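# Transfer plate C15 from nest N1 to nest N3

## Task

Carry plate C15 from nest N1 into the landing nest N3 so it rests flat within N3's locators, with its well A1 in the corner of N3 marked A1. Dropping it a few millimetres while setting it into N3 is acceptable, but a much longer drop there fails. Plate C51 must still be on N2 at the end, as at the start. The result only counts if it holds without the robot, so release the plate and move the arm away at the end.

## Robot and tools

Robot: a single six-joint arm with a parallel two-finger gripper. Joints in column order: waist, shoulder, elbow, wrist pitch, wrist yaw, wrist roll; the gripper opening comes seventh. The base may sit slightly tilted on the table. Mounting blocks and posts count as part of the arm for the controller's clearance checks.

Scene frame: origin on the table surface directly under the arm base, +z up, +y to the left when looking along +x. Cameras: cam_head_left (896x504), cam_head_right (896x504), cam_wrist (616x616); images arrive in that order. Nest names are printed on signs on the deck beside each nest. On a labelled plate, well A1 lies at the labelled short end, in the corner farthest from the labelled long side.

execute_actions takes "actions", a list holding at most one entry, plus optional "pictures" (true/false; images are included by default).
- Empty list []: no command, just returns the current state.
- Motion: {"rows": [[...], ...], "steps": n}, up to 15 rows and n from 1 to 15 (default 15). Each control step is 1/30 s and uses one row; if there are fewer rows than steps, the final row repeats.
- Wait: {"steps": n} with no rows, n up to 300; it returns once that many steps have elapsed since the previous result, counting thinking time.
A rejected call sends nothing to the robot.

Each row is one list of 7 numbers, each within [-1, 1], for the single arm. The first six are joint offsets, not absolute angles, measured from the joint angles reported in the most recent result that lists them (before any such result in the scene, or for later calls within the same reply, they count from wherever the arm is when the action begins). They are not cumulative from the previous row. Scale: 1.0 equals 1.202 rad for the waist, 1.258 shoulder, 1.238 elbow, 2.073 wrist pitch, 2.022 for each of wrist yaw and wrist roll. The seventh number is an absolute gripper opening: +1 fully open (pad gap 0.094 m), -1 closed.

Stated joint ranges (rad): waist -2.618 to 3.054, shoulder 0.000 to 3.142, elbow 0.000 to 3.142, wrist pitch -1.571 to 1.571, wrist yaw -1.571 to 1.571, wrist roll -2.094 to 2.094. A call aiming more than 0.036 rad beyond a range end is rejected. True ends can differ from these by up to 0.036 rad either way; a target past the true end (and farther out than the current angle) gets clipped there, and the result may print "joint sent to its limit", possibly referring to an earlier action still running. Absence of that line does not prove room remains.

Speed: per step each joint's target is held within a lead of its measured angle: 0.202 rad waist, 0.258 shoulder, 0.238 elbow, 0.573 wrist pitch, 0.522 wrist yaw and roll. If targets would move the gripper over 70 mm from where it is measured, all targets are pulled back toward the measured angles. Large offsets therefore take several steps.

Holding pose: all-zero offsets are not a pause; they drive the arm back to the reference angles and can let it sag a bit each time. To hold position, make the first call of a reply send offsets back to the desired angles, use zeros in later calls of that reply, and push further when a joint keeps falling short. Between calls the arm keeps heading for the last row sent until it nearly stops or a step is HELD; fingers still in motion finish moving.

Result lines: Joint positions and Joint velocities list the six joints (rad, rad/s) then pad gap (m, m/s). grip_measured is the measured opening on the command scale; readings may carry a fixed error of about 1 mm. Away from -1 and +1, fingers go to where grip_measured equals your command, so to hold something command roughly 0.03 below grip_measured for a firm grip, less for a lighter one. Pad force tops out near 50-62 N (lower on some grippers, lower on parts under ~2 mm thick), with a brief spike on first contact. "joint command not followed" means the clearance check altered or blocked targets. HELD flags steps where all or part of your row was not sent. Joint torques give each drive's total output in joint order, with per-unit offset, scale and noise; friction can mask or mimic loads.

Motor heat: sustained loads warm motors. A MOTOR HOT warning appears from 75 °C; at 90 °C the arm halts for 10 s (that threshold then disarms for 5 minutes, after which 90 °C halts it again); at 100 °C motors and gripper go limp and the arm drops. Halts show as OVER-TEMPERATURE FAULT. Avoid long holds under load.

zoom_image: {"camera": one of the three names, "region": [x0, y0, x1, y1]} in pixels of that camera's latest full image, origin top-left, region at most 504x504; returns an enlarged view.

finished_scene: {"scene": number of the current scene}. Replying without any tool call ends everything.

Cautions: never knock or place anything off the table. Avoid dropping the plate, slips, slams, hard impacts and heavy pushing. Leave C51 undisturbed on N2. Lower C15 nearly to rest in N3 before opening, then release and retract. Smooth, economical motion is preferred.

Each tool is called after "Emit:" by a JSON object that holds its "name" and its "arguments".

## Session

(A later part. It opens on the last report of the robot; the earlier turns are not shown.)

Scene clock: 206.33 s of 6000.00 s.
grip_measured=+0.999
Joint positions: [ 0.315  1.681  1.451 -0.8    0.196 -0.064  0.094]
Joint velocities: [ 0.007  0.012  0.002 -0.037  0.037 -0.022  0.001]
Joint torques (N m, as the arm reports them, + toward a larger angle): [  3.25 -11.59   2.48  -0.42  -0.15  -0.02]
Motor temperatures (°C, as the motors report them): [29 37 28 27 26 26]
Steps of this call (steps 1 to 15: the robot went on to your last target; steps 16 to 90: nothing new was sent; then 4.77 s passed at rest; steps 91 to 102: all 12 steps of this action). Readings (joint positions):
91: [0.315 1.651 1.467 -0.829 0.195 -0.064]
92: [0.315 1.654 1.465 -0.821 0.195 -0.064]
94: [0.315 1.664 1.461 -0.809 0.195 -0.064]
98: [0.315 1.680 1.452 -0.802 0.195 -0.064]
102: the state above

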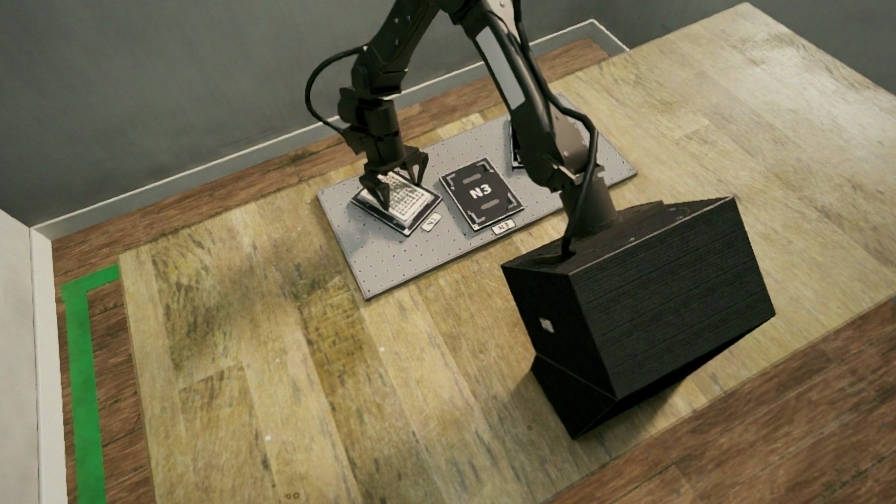

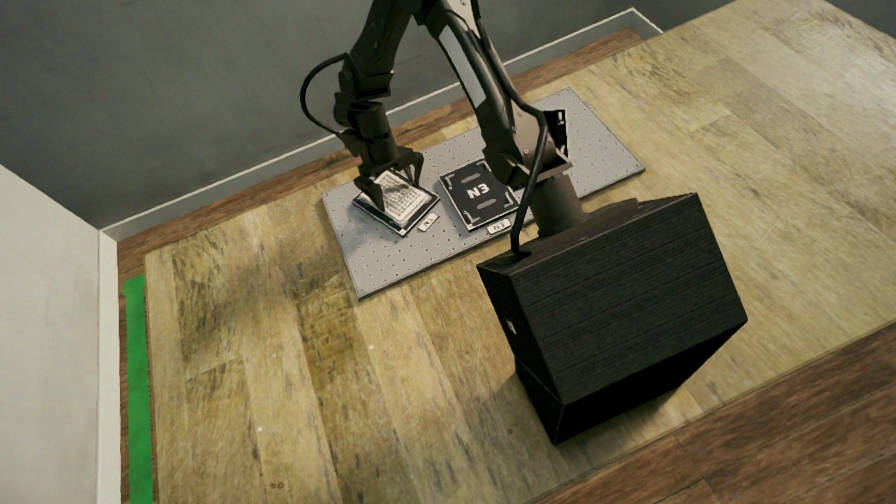

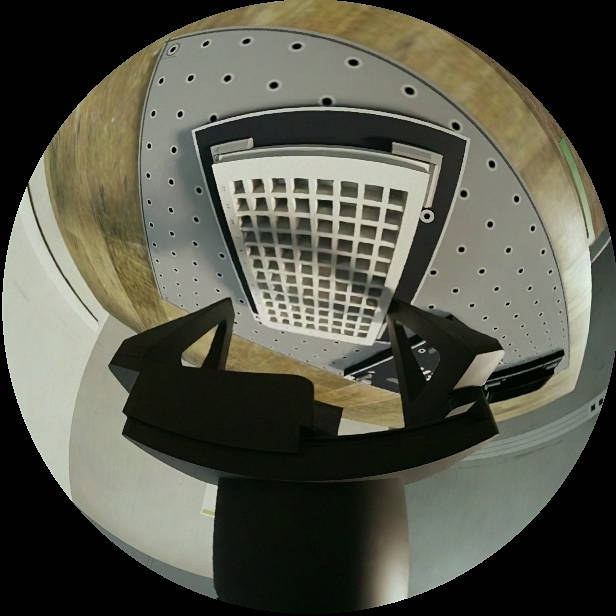

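Emit:
{"name": "execute_actions", "arguments": {"actions": [{"rows":[[-0.018,0,0,0,0,0,1],[-0.018,0,0,0,0,0,1],[-0.018,0,0,0,0,0,1],[-0.018,0,0,0,0,0,1],[-0.018,0.016,-0.015,0.018,0,0,1]],"steps":14}]}}

Scene clock: 217.43 s of 6000.00 s.
grip_measured=+0.999
Joint positions: [ 0.295  1.682  1.451 -0.796  0.195 -0.063  0.094]
Joint velocities: [ 0.002 -0.012  0.012 -0.007  0.066 -0.007  0.   ]
Joint torques (N m, as the arm reports them, + toward a larger angle): [ 2.91 -9.67  1.92 -0.2  -0.14  0.01]
Motor temperatures (°C, as the motors report them): [29 37 28 27 26 26]
Steps of this call (steps 1 to 15: the robot went on to your last target; steps 16 to 90: nothing new was sent; then 7.63 s passed at rest; steps 91 to 104: all 14 steps of this action). Readings (joint positions):
91: [0.313 1.681 1.451 -0.797 0.195 -0.064]
92: [0.310 1.681 1.451 -0.797 0.195 -0.064]
94: [0.300 1.681 1.451 -0.797 0.195 -0.064]
98: [0.295 1.682 1.451 -0.796 0.195 -0.063]
104: the state above

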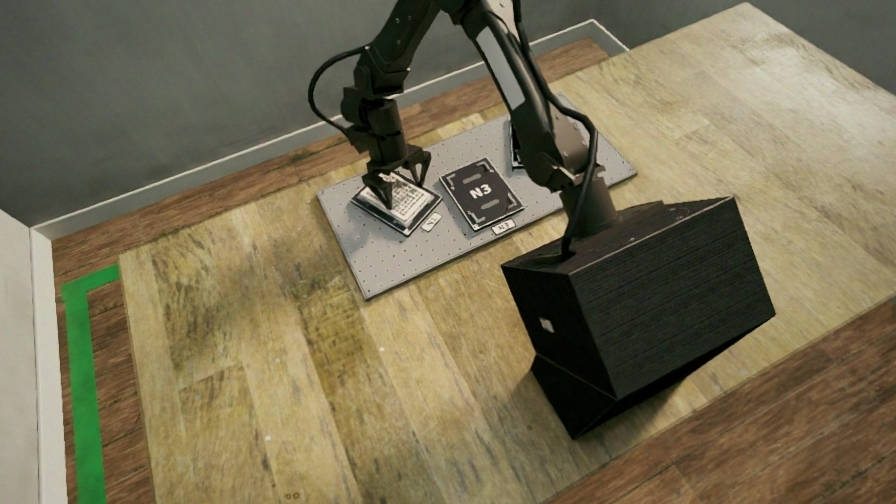

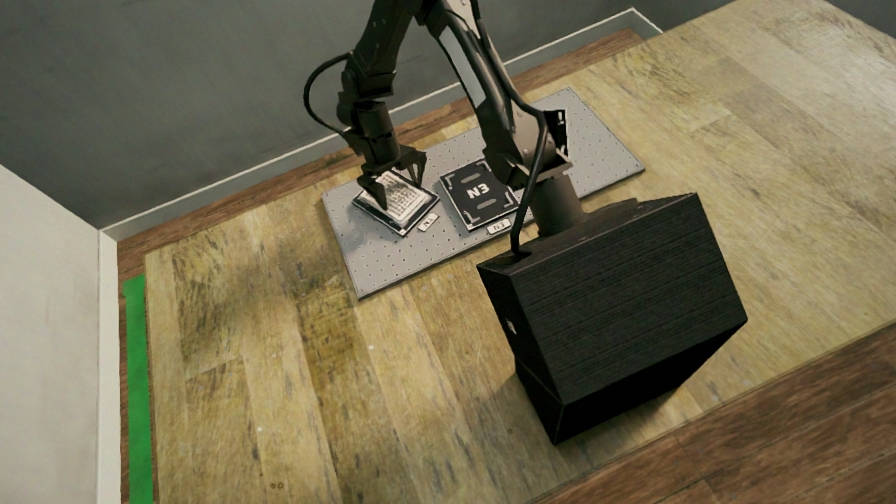

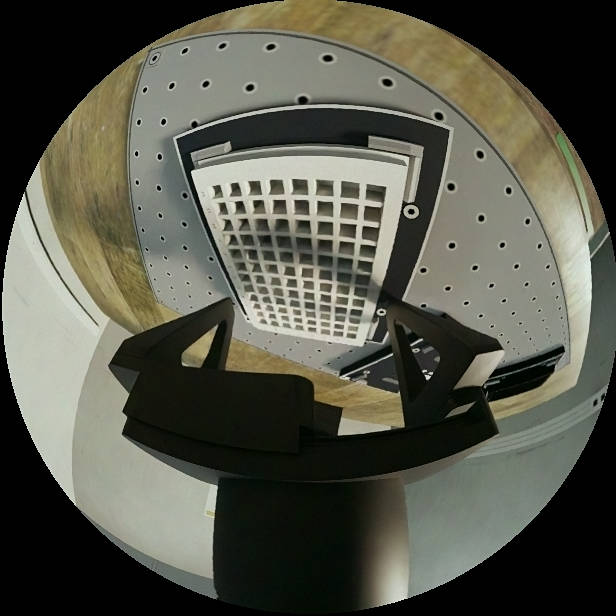

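Emit:
{"name": "zoom_image", "arguments": {"camera": "cam_head_left", "region": [330,120,470,250]}}

Emit:
{"name": "zoom_image", "arguments": {"camera": "cam_wrist", "region": [160,200,460,400]}}

Region (330, 120, 470, 250) of cam_head_left's 896x504 image, scaled by 3.600, with more detail than that image has; it fills the top 468 rows of this view, and the rest is white.

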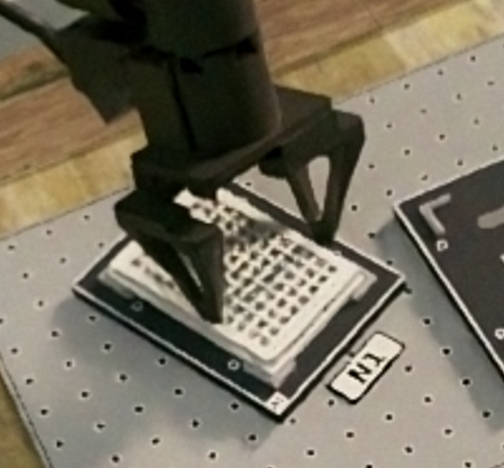

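Region (160, 200, 460, 400) of cam_wrist's 616x616 image, scaled by 1.680, with more detail than that image has.

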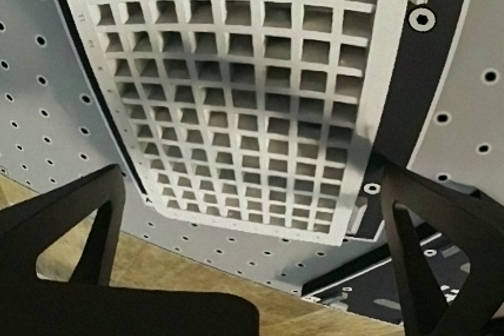

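Emit:
{"name": "execute_actions", "arguments": {"actions": [{"rows":[[0,-0.02,0.018,-0.02,0,0,1],[0,-0.02,0.018,-0.02,0,0,1],[0,-0.02,0.018,-0.02,0,0,1],[0,-0.02,0.018,-0.02,0,0,1],[0.05,-0.02,0.018,-0.02,0.06,0,1]],"steps":15}]}}

Scene clock: 250.60 s of 6000.00 s.
grip_measured=+0.999
Joint positions: [ 0.343  1.68   1.451 -0.825  0.301 -0.063  0.094]
Joint velocities: [-0.007 -0.012 -0.012 -0.007  0.066 -0.022 -0.001]
Joint torques (N m, as the arm reports them, + toward a larger angle): [  4.03 -13.46   4.74  -0.64  -0.06   0.  ]
Motor temperatures (°C, as the motors report them): [29 36 28 27 26 26]
Steps of this call (steps 1 to 15: the robot went on to your last target; steps 16 to 90: nothing new was sent; then 29.67 s passed at rest; steps 91 to 105: all 15 steps of this action). Readings (joint positions):
91: [0.295 1.681 1.451 -0.797 0.195 -0.063]
92: [0.295 1.680 1.451 -0.802 0.195 -0.063]
94: [0.295 1.680 1.451 -0.811 0.195 -0.063]
98: [0.327 1.680 1.451 -0.821 0.264 -0.063]
105: the state above

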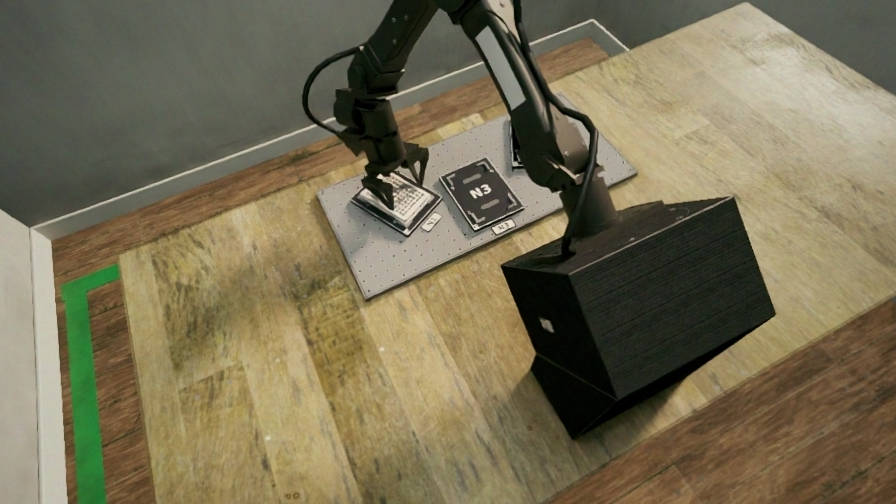

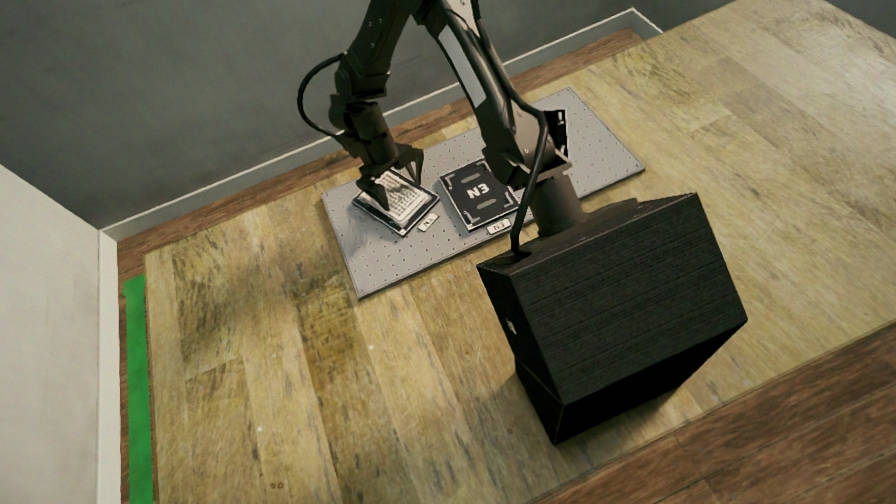

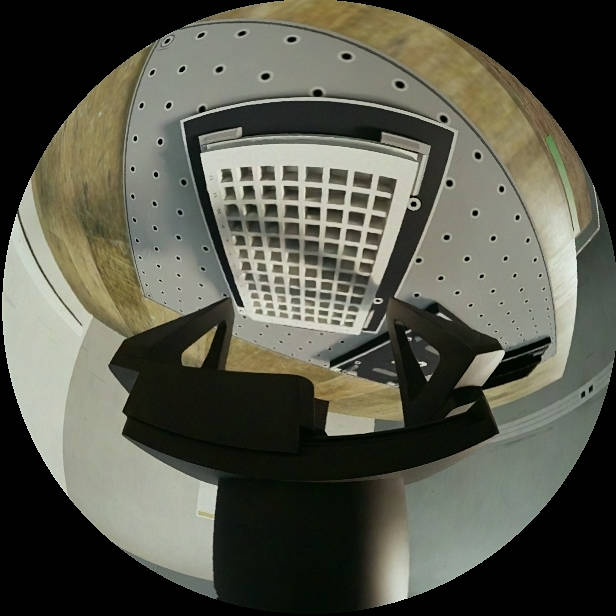

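Emit:
{"name": "zoom_image", "arguments": {"camera": "cam_head_left", "region": [320,60,470,250]}}

Region (320, 60, 470, 250) of cam_head_left's 896x504 image, scaled by 2.653, with more detail than that image has; it fills the left 398 columns of this view, and the rest is white.

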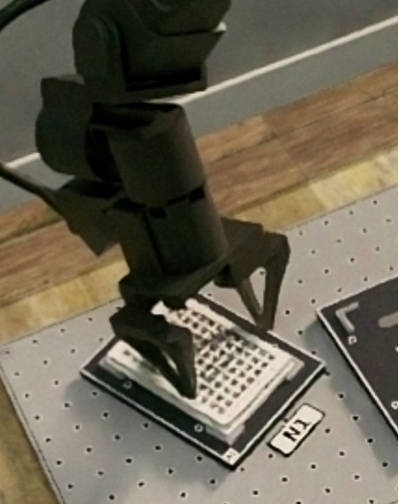

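Emit:
{"name": "execute_actions", "arguments": {"actions": [{"rows":[[0.042,0,0,0.022,0.044,0,1]],"steps":12}]}}

Emit:
{"name": "zoom_image", "arguments": {"camera": "cam_head_left", "region": [320,60,470,250]}}

Scene clock: 286.13 s of 6000.00 s.
grip_measured=+0.999
Joint positions: [ 0.379  1.68   1.451 -0.796  0.379 -0.063  0.094]
Joint velocities: [ 0.007  0.007  0.012  0.081  0.022 -0.066 -0.001]
Joint torques (N m, as the arm reports them, + toward a larger angle): [  4.53 -11.3    3.31  -0.28  -0.04   0.02]
Motor temperatures (°C, as the motors report them): [29 39 29 28 26 26]
Steps of this call (steps 1 to 30: the robot went on to your last target; steps 31 to 90: nothing new was sent; then 32.13 s passed at rest; steps 91 to 102: all 12 steps of this action). Readings (joint positions):
91: [0.346 1.680 1.451 -0.823 0.322 -0.063]
92: [0.351 1.680 1.451 -0.819 0.337 -0.063]
94: [0.366 1.680 1.451 -0.809 0.355 -0.063]
98: [0.379 1.680 1.451 -0.799 0.370 -0.063]
102: the state above

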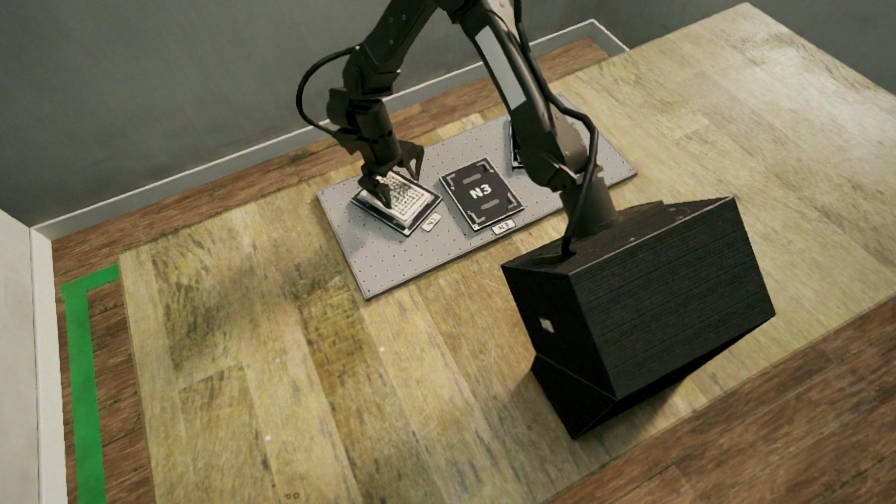

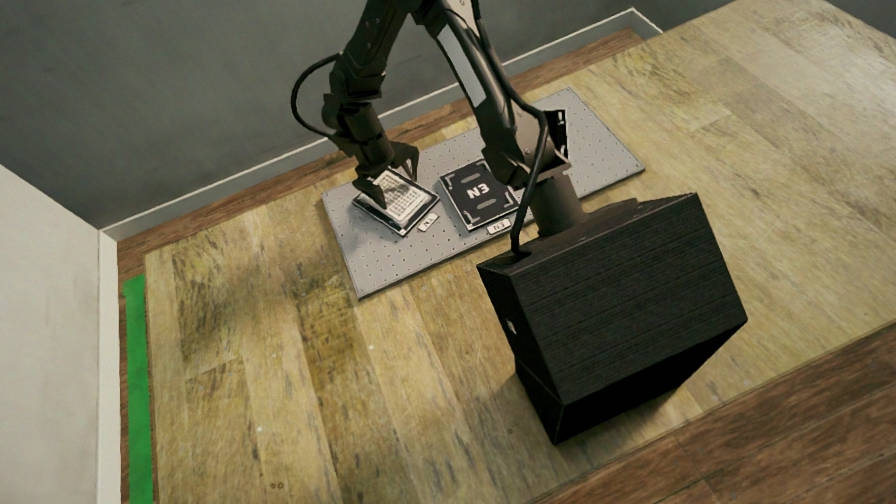

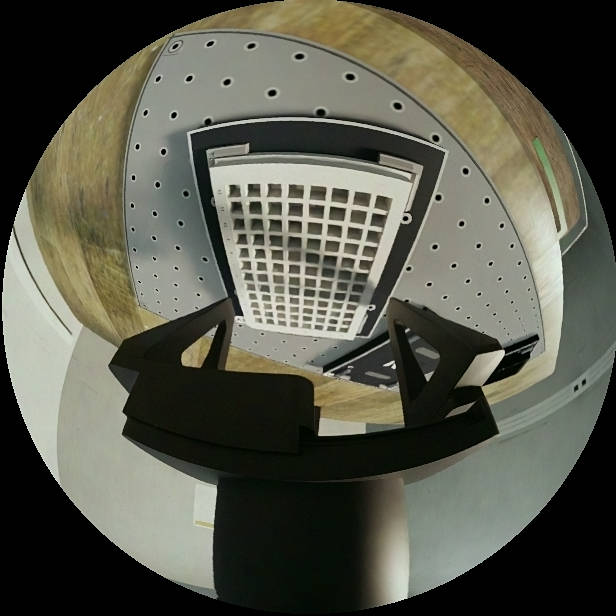

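Region (320, 60, 470, 250) of cam_head_left's 896x504 image, scaled by 2.653, with more detail than that image has; it fills the left 398 columns of this view, and the rest is white.

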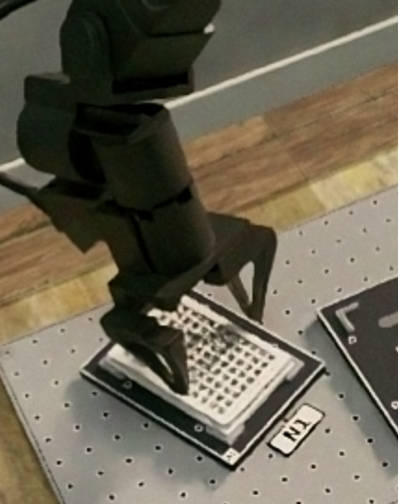

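Emit:
{"name": "execute_actions", "arguments": {"actions": [{"rows":[[-0.012,0.022,-0.019,0.024,0,0.02,1]],"steps":12}]}}

Emit:
{"name": "zoom_image", "arguments": {"camera": "cam_head_left", "region": [320,60,470,250]}}

Scene clock: 296.63 s of 6000.00 s.
grip_measured=+0.999
Joint positions: [ 0.366  1.7    1.448 -0.771  0.379 -0.032  0.094]
Joint velocities: [-0.012 -0.007 -0.022 -0.007 -0.037  0.007 -0.001]
Joint torques (N m, as the arm reports them, + toward a larger angle): [  3.28 -10.46   1.88  -0.24  -0.04   0.04]
Motor temperatures (°C, as the motors report them): [29 39 29 28 26 26]
Steps of this call (steps 1 to 15: the robot went on to your last target; steps 16 to 90: nothing new was sent; then 7.10 s passed at rest; steps 91 to 102: all 12 steps of this action). Readings (joint positions):
91: [0.377 1.682 1.451 -0.793 0.384 -0.059]
92: [0.376 1.685 1.451 -0.786 0.384 -0.052]
94: [0.369 1.696 1.451 -0.775 0.384 -0.043]
98: [0.366 1.700 1.448 -0.771 0.379 -0.035]
102: the state above

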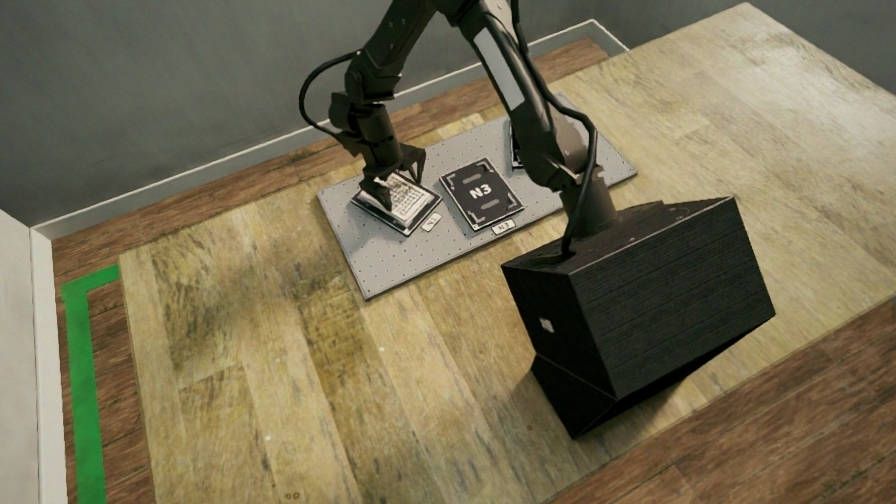

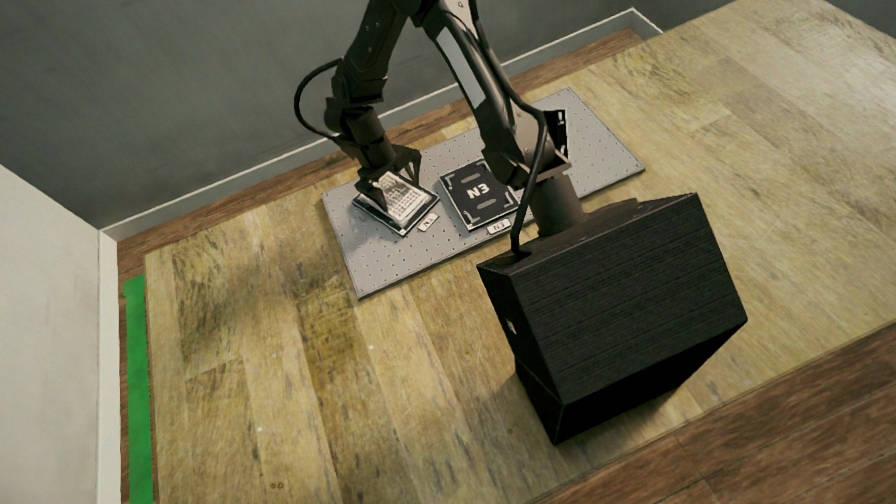

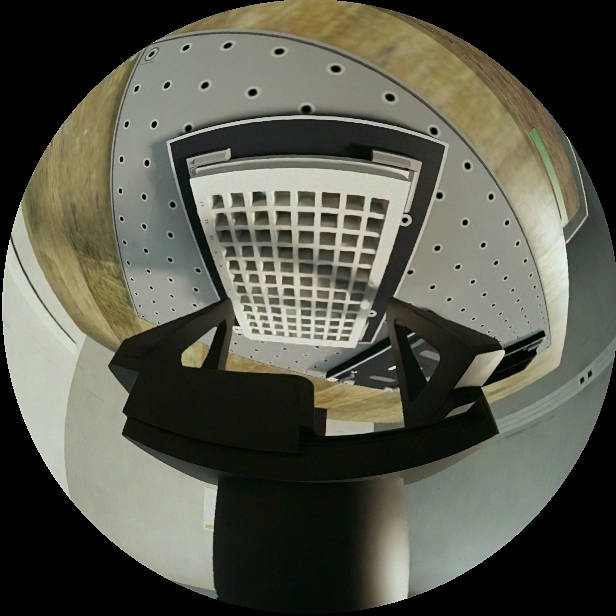

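Region (320, 60, 470, 250) of cam_head_left's 896x504 image, scaled by 2.653, with more detail than that image has; it fills the left 398 columns of this view, and the rest is white.

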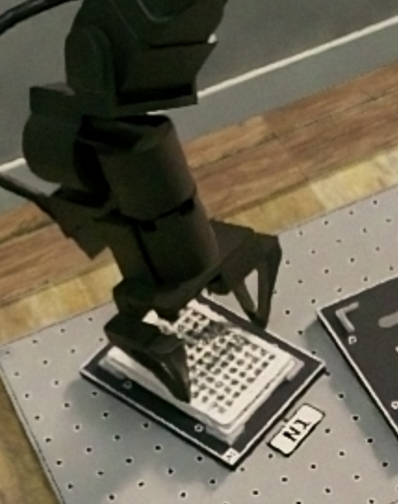

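Emit:
{"name": "execute_actions", "arguments": {"actions": [{"rows":[[0.022,0,0,0,0,0,1]],"steps":10}]}}

Scene clock: 302.77 s of 6000.00 s.
grip_measured=+0.999
Joint positions: [ 0.373  1.7    1.448 -0.772  0.38  -0.032  0.094]
Joint velocities: [-0.017 -0.002 -0.007  0.081  0.007 -0.022  0.   ]
Joint torques (N m, as the arm reports them, + toward a larger angle): [  4.69 -11.13   2.84  -0.49  -0.14  -0.02]
Motor temperatures (°C, as the motors report them): [29 38 29 28 26 26]
Steps of this call (steps 1 to 15: the robot went on to your last target; steps 16 to 90: nothing new was sent; then 2.80 s passed at rest; steps 91 to 100: all 10 steps of this action). Readings (joint positions):
91: [0.367 1.700 1.448 -0.772 0.379 -0.032]
92: [0.368 1.700 1.448 -0.772 0.380 -0.032]
94: [0.371 1.700 1.448 -0.772 0.380 -0.032]
98: [0.373 1.700 1.448 -0.772 0.380 -0.032]
100: the state above

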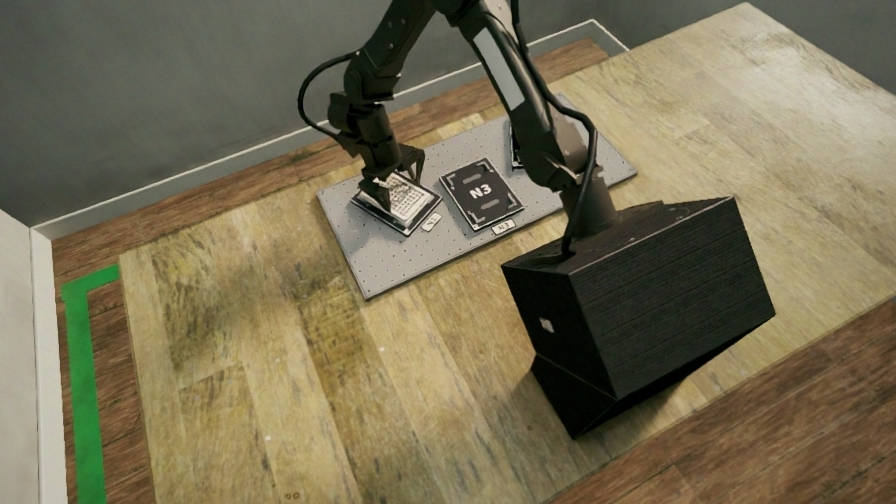

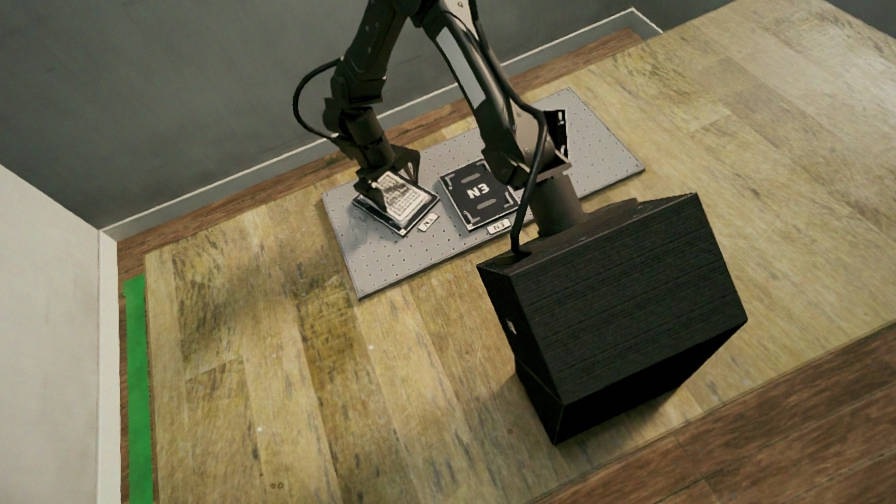

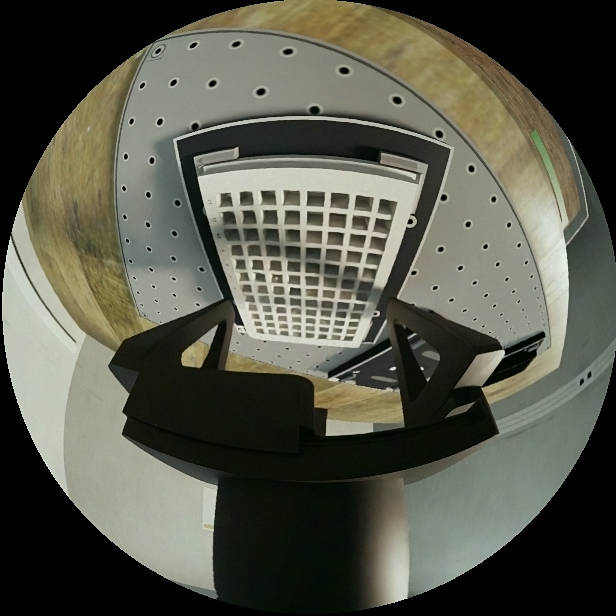

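Emit:
{"name": "execute_actions", "arguments": {"actions": [{"rows":[[0.012,0.018,-0.028,0.016,0,0,1]],"steps":12}]}}

Scene clock: 310.30 s of 6000.00 s.
grip_measured=+0.999
Joint positions: [ 0.376  1.714  1.432 -0.757  0.385 -0.032  0.094]
Joint velocities: [ 0.007  0.012  0.007  0.081  0.022  0.007 -0.001]
Joint torques (N m, as the arm reports them, + toward a larger angle): [ 4.4  -9.99  1.59 -0.3  -0.1  -0.03]
Motor temperatures (°C, as the motors report them): [29 38 29 28 26 26]
Steps of this call (steps 1 to 15: the robot went on to your last target; steps 16 to 90: nothing new was sent; then 4.13 s passed at rest; steps 91 to 102: all 12 steps of this action). Readings (joint positions):
91: [0.373 1.701 1.446 -0.769 0.380 -0.032]
92: [0.373 1.703 1.442 -0.763 0.380 -0.032]
94: [0.373 1.710 1.435 -0.758 0.380 -0.032]
98: [0.376 1.714 1.432 -0.757 0.385 -0.032]
102: the state above

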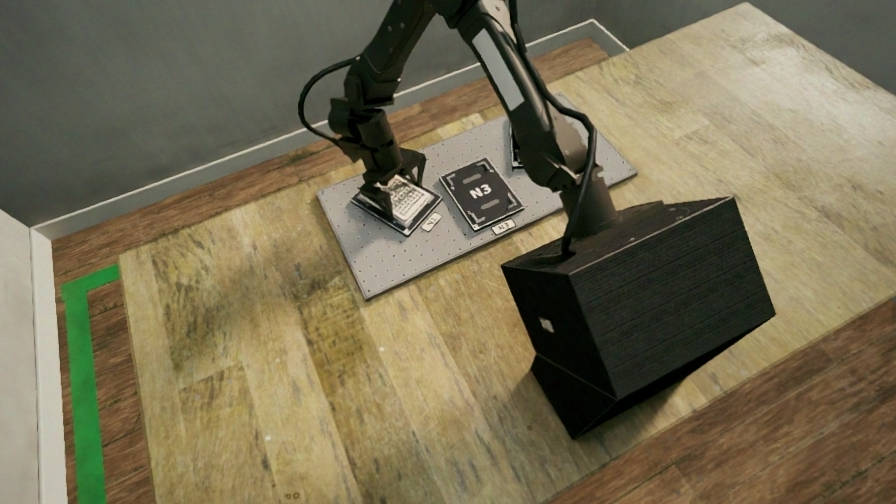

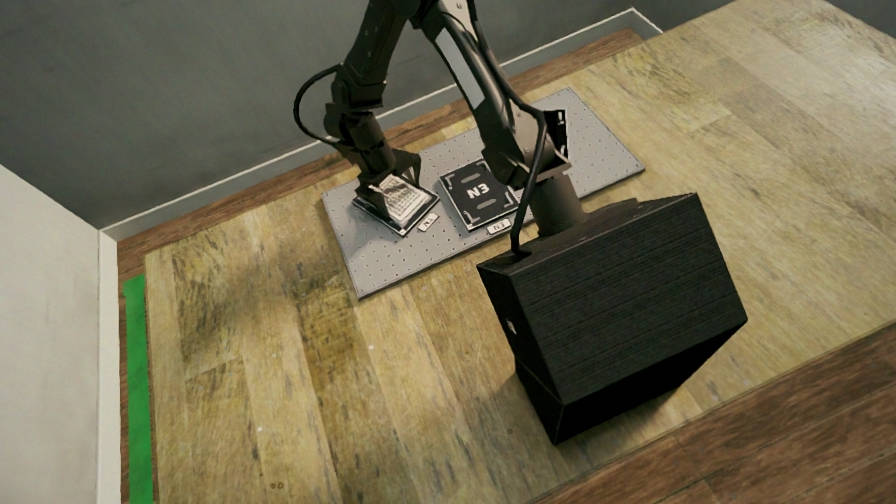

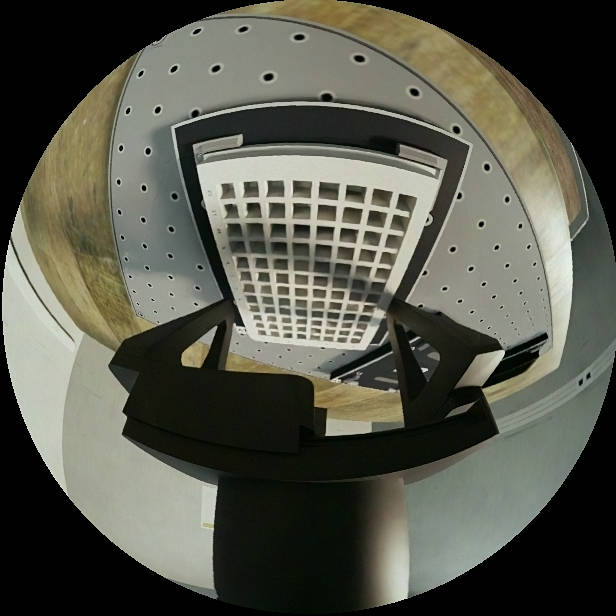

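Emit:
{"name": "execute_actions", "arguments": {"actions": [{"rows":[[-0.018,0,0,0,0,0,1],[-0.018,0,0,0,0,0,1],[-0.018,0,0,0,0,0,1],[-0.018,0.02,-0.028,0.016,0,0,1]],"steps":14}]}}

Emit:
{"name": "zoom_image", "arguments": {"camera": "cam_head_left", "region": [330,120,470,250]}}

Scene clock: 318.10 s of 6000.00 s.
grip_measured=+0.999
Joint positions: [ 0.373  1.714  1.429 -0.754  0.383 -0.032  0.094]
Joint velocities: [-0.002  0.017 -0.002  0.051 -0.022  0.007 -0.   ]
Joint torques (N m, as the arm reports them, + toward a larger angle): [ 2.   -8.86  0.75 -0.14 -0.03 -0.02]
Motor temperatures (°C, as the motors report them): [29 38 28 28 26 26]
Steps of this call (steps 1 to 15: the robot went on to your last target; steps 16 to 90: nothing new was sent; then 4.33 s passed at rest; steps 91 to 104: all 14 steps of this action). Readings (joint positions):
91: [0.375 1.714 1.432 -0.757 0.385 -0.032]
92: [0.374 1.714 1.432 -0.757 0.383 -0.032]
94: [0.373 1.714 1.430 -0.756 0.382 -0.032]
98: [0.373 1.714 1.429 -0.754 0.383 -0.032]
104: the state above

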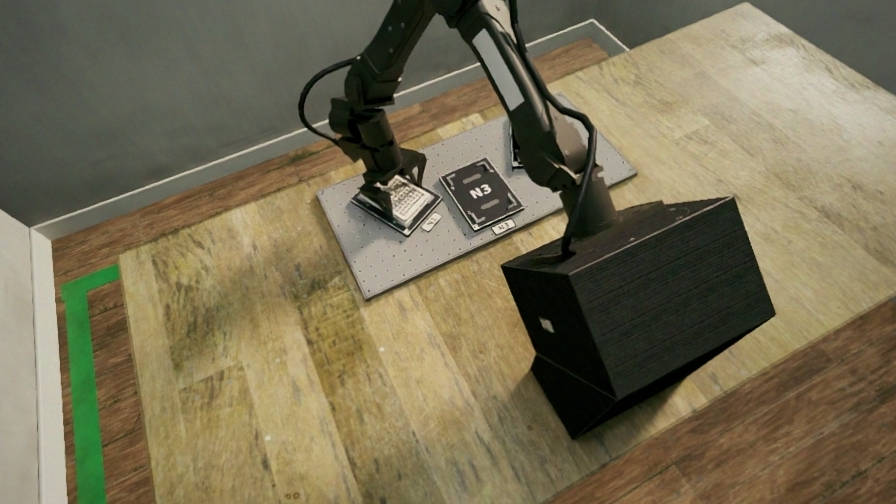

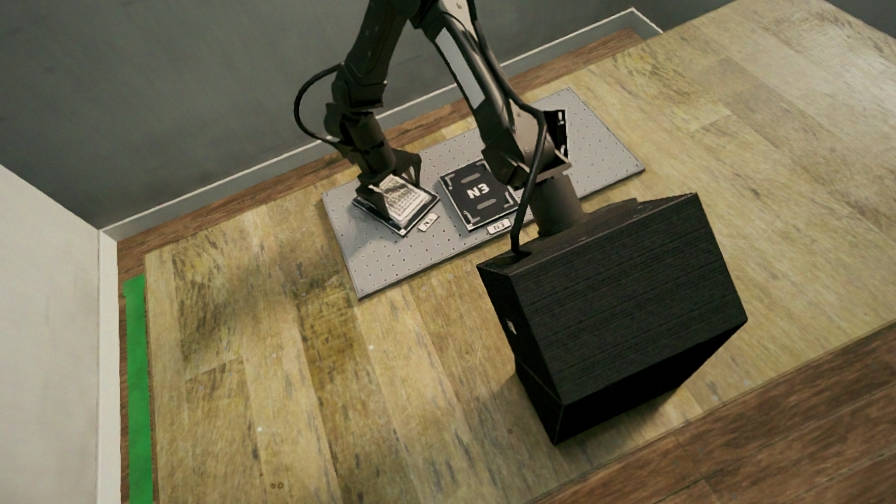

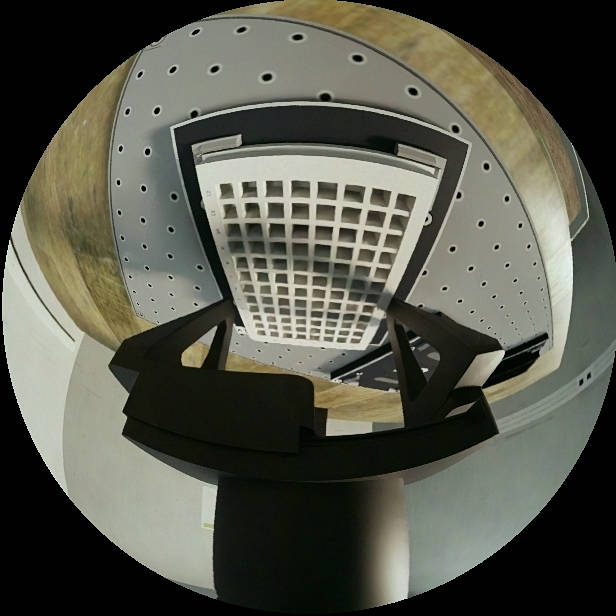

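Region (330, 120, 470, 250) of cam_head_left's 896x504 image, scaled by 3.600, with more detail than that image has; it fills the top 468 rows of this view, and the rest is white.

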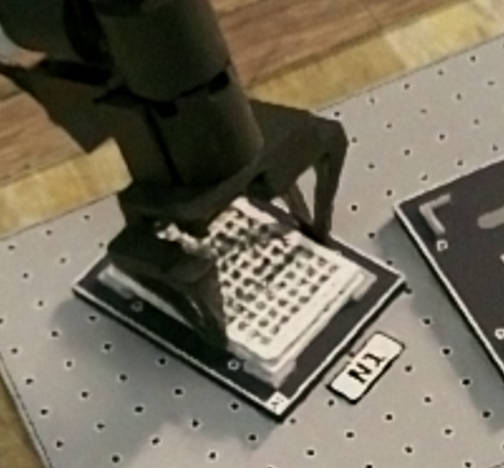

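Emit:
{"name": "execute_actions", "arguments": {"actions": [{"rows":[[0,0,0,0,0,0,0.7]],"steps":15}]}}

Scene clock: 326.63 s of 6000.00 s.
grip_measured=+0.730
Joint positions: [ 0.372  1.713  1.429 -0.754  0.382 -0.03   0.081]
Joint velocities: [-0.012  0.012 -0.002  0.051 -0.066  0.037 -0.   ]
Joint torques (N m, as the arm reports them, + toward a larger angle): [  3.48 -10.85   2.91  -0.51  -0.03  -0.03]
Motor temperatures (°C, as the motors report them): [29 37 28 27 26 26]
Steps of this call (steps 1 to 15: the robot went on to your last target; steps 16 to 90: nothing new was sent; then 5.03 s passed at rest; steps 91 to 105: all 15 steps of this action). Readings (joint positions):
91: [0.373 1.713 1.429 -0.754 0.386 -0.032]
92: [0.372 1.713 1.429 -0.754 0.383 -0.030]
94: [0.372 1.713 1.429 -0.754 0.382 -0.030]
98: [0.372 1.713 1.429 -0.754 0.382 -0.030]
105: the state above

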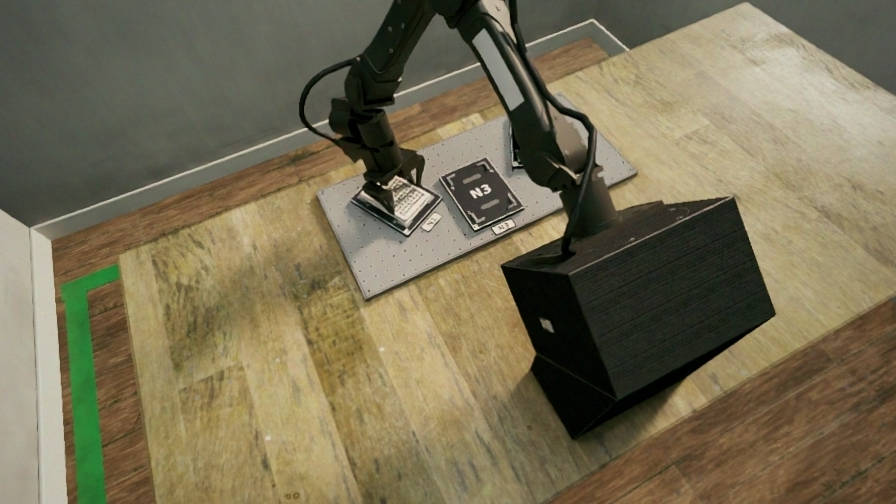

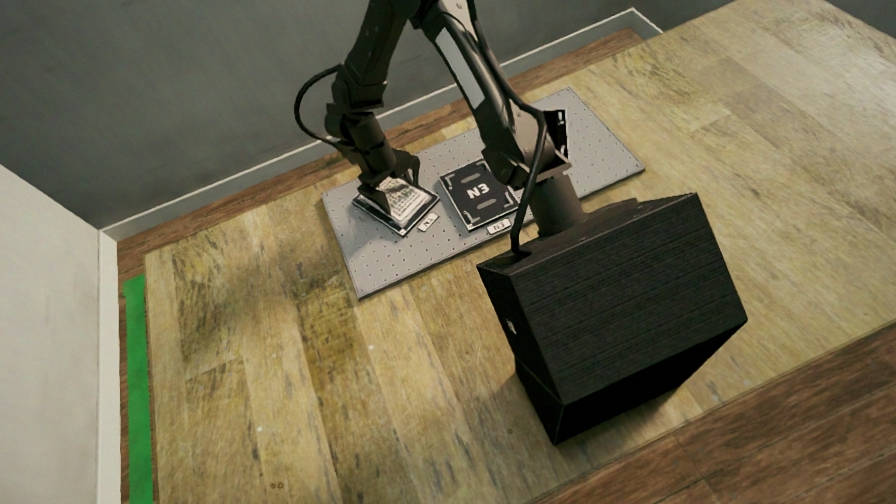

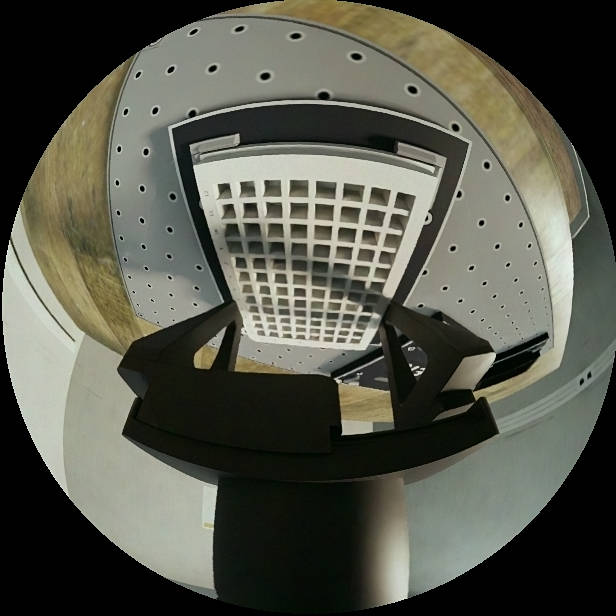

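Emit:
{"name": "execute_actions", "arguments": {"actions": [{"rows":[[0,-0.03,0,0,0,0,1],[0,-0.03,0,0,0,0,1],[0,-0.03,0,0,0,0,1],[0,-0.03,0,0,0,0,1],[0,-0.03,0,0,0,0,1],[-0.022,-0.03,0,0,0,0,1]],"steps":15}]}}

Emit:
{"name": "zoom_image", "arguments": {"camera": "cam_wrist", "region": [160,200,460,400]}}

Scene clock: 337.30 s of 6000.00 s.
grip_measured=+1.000
Joint positions: [ 0.356  1.696  1.429 -0.757  0.362 -0.029  0.094]
Joint velocities: [-0.012 -0.012 -0.012 -0.051 -0.037 -0.095  0.   ]
Joint torques (N m, as the arm reports them, + toward a larger angle): [  2.71 -12.73   3.11  -0.46   0.11  -0.05]
Motor temperatures (°C, as the motors report them): [29 38 28 28 26 26]
Steps of this call (steps 1 to 15: the robot went on to your last target; steps 16 to 90: nothing new was sent; then 7.17 s passed at rest; steps 91 to 105: all 15 steps of this action). Readings (joint positions):
91: [0.372 1.711 1.429 -0.755 0.380 -0.029]
92: [0.372 1.708 1.429 -0.757 0.380 -0.029]
94: [0.371 1.702 1.429 -0.757 0.380 -0.029]
98: [0.361 1.697 1.429 -0.757 0.372 -0.029]
105: the state above

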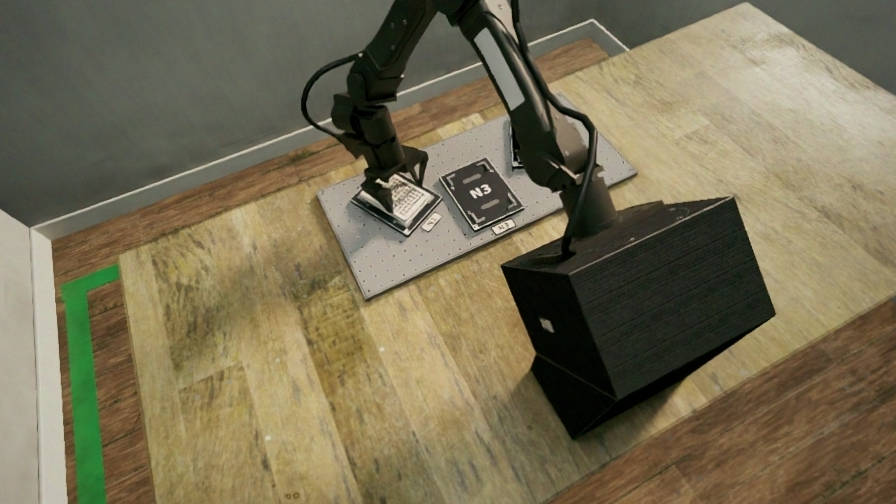

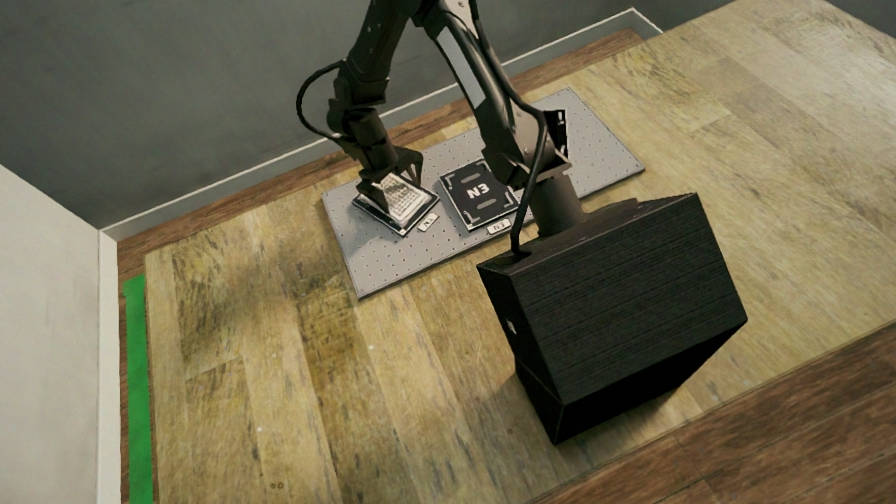

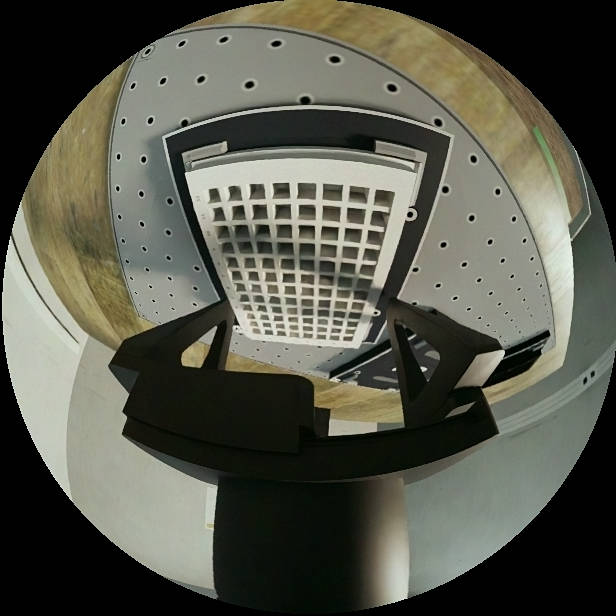

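Region (160, 200, 460, 400) of cam_wrist's 616x616 image, scaled by 1.680, with more detail than that image has.

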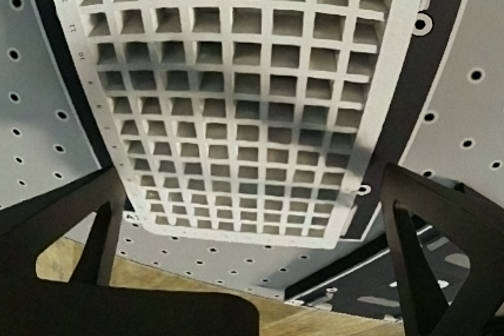

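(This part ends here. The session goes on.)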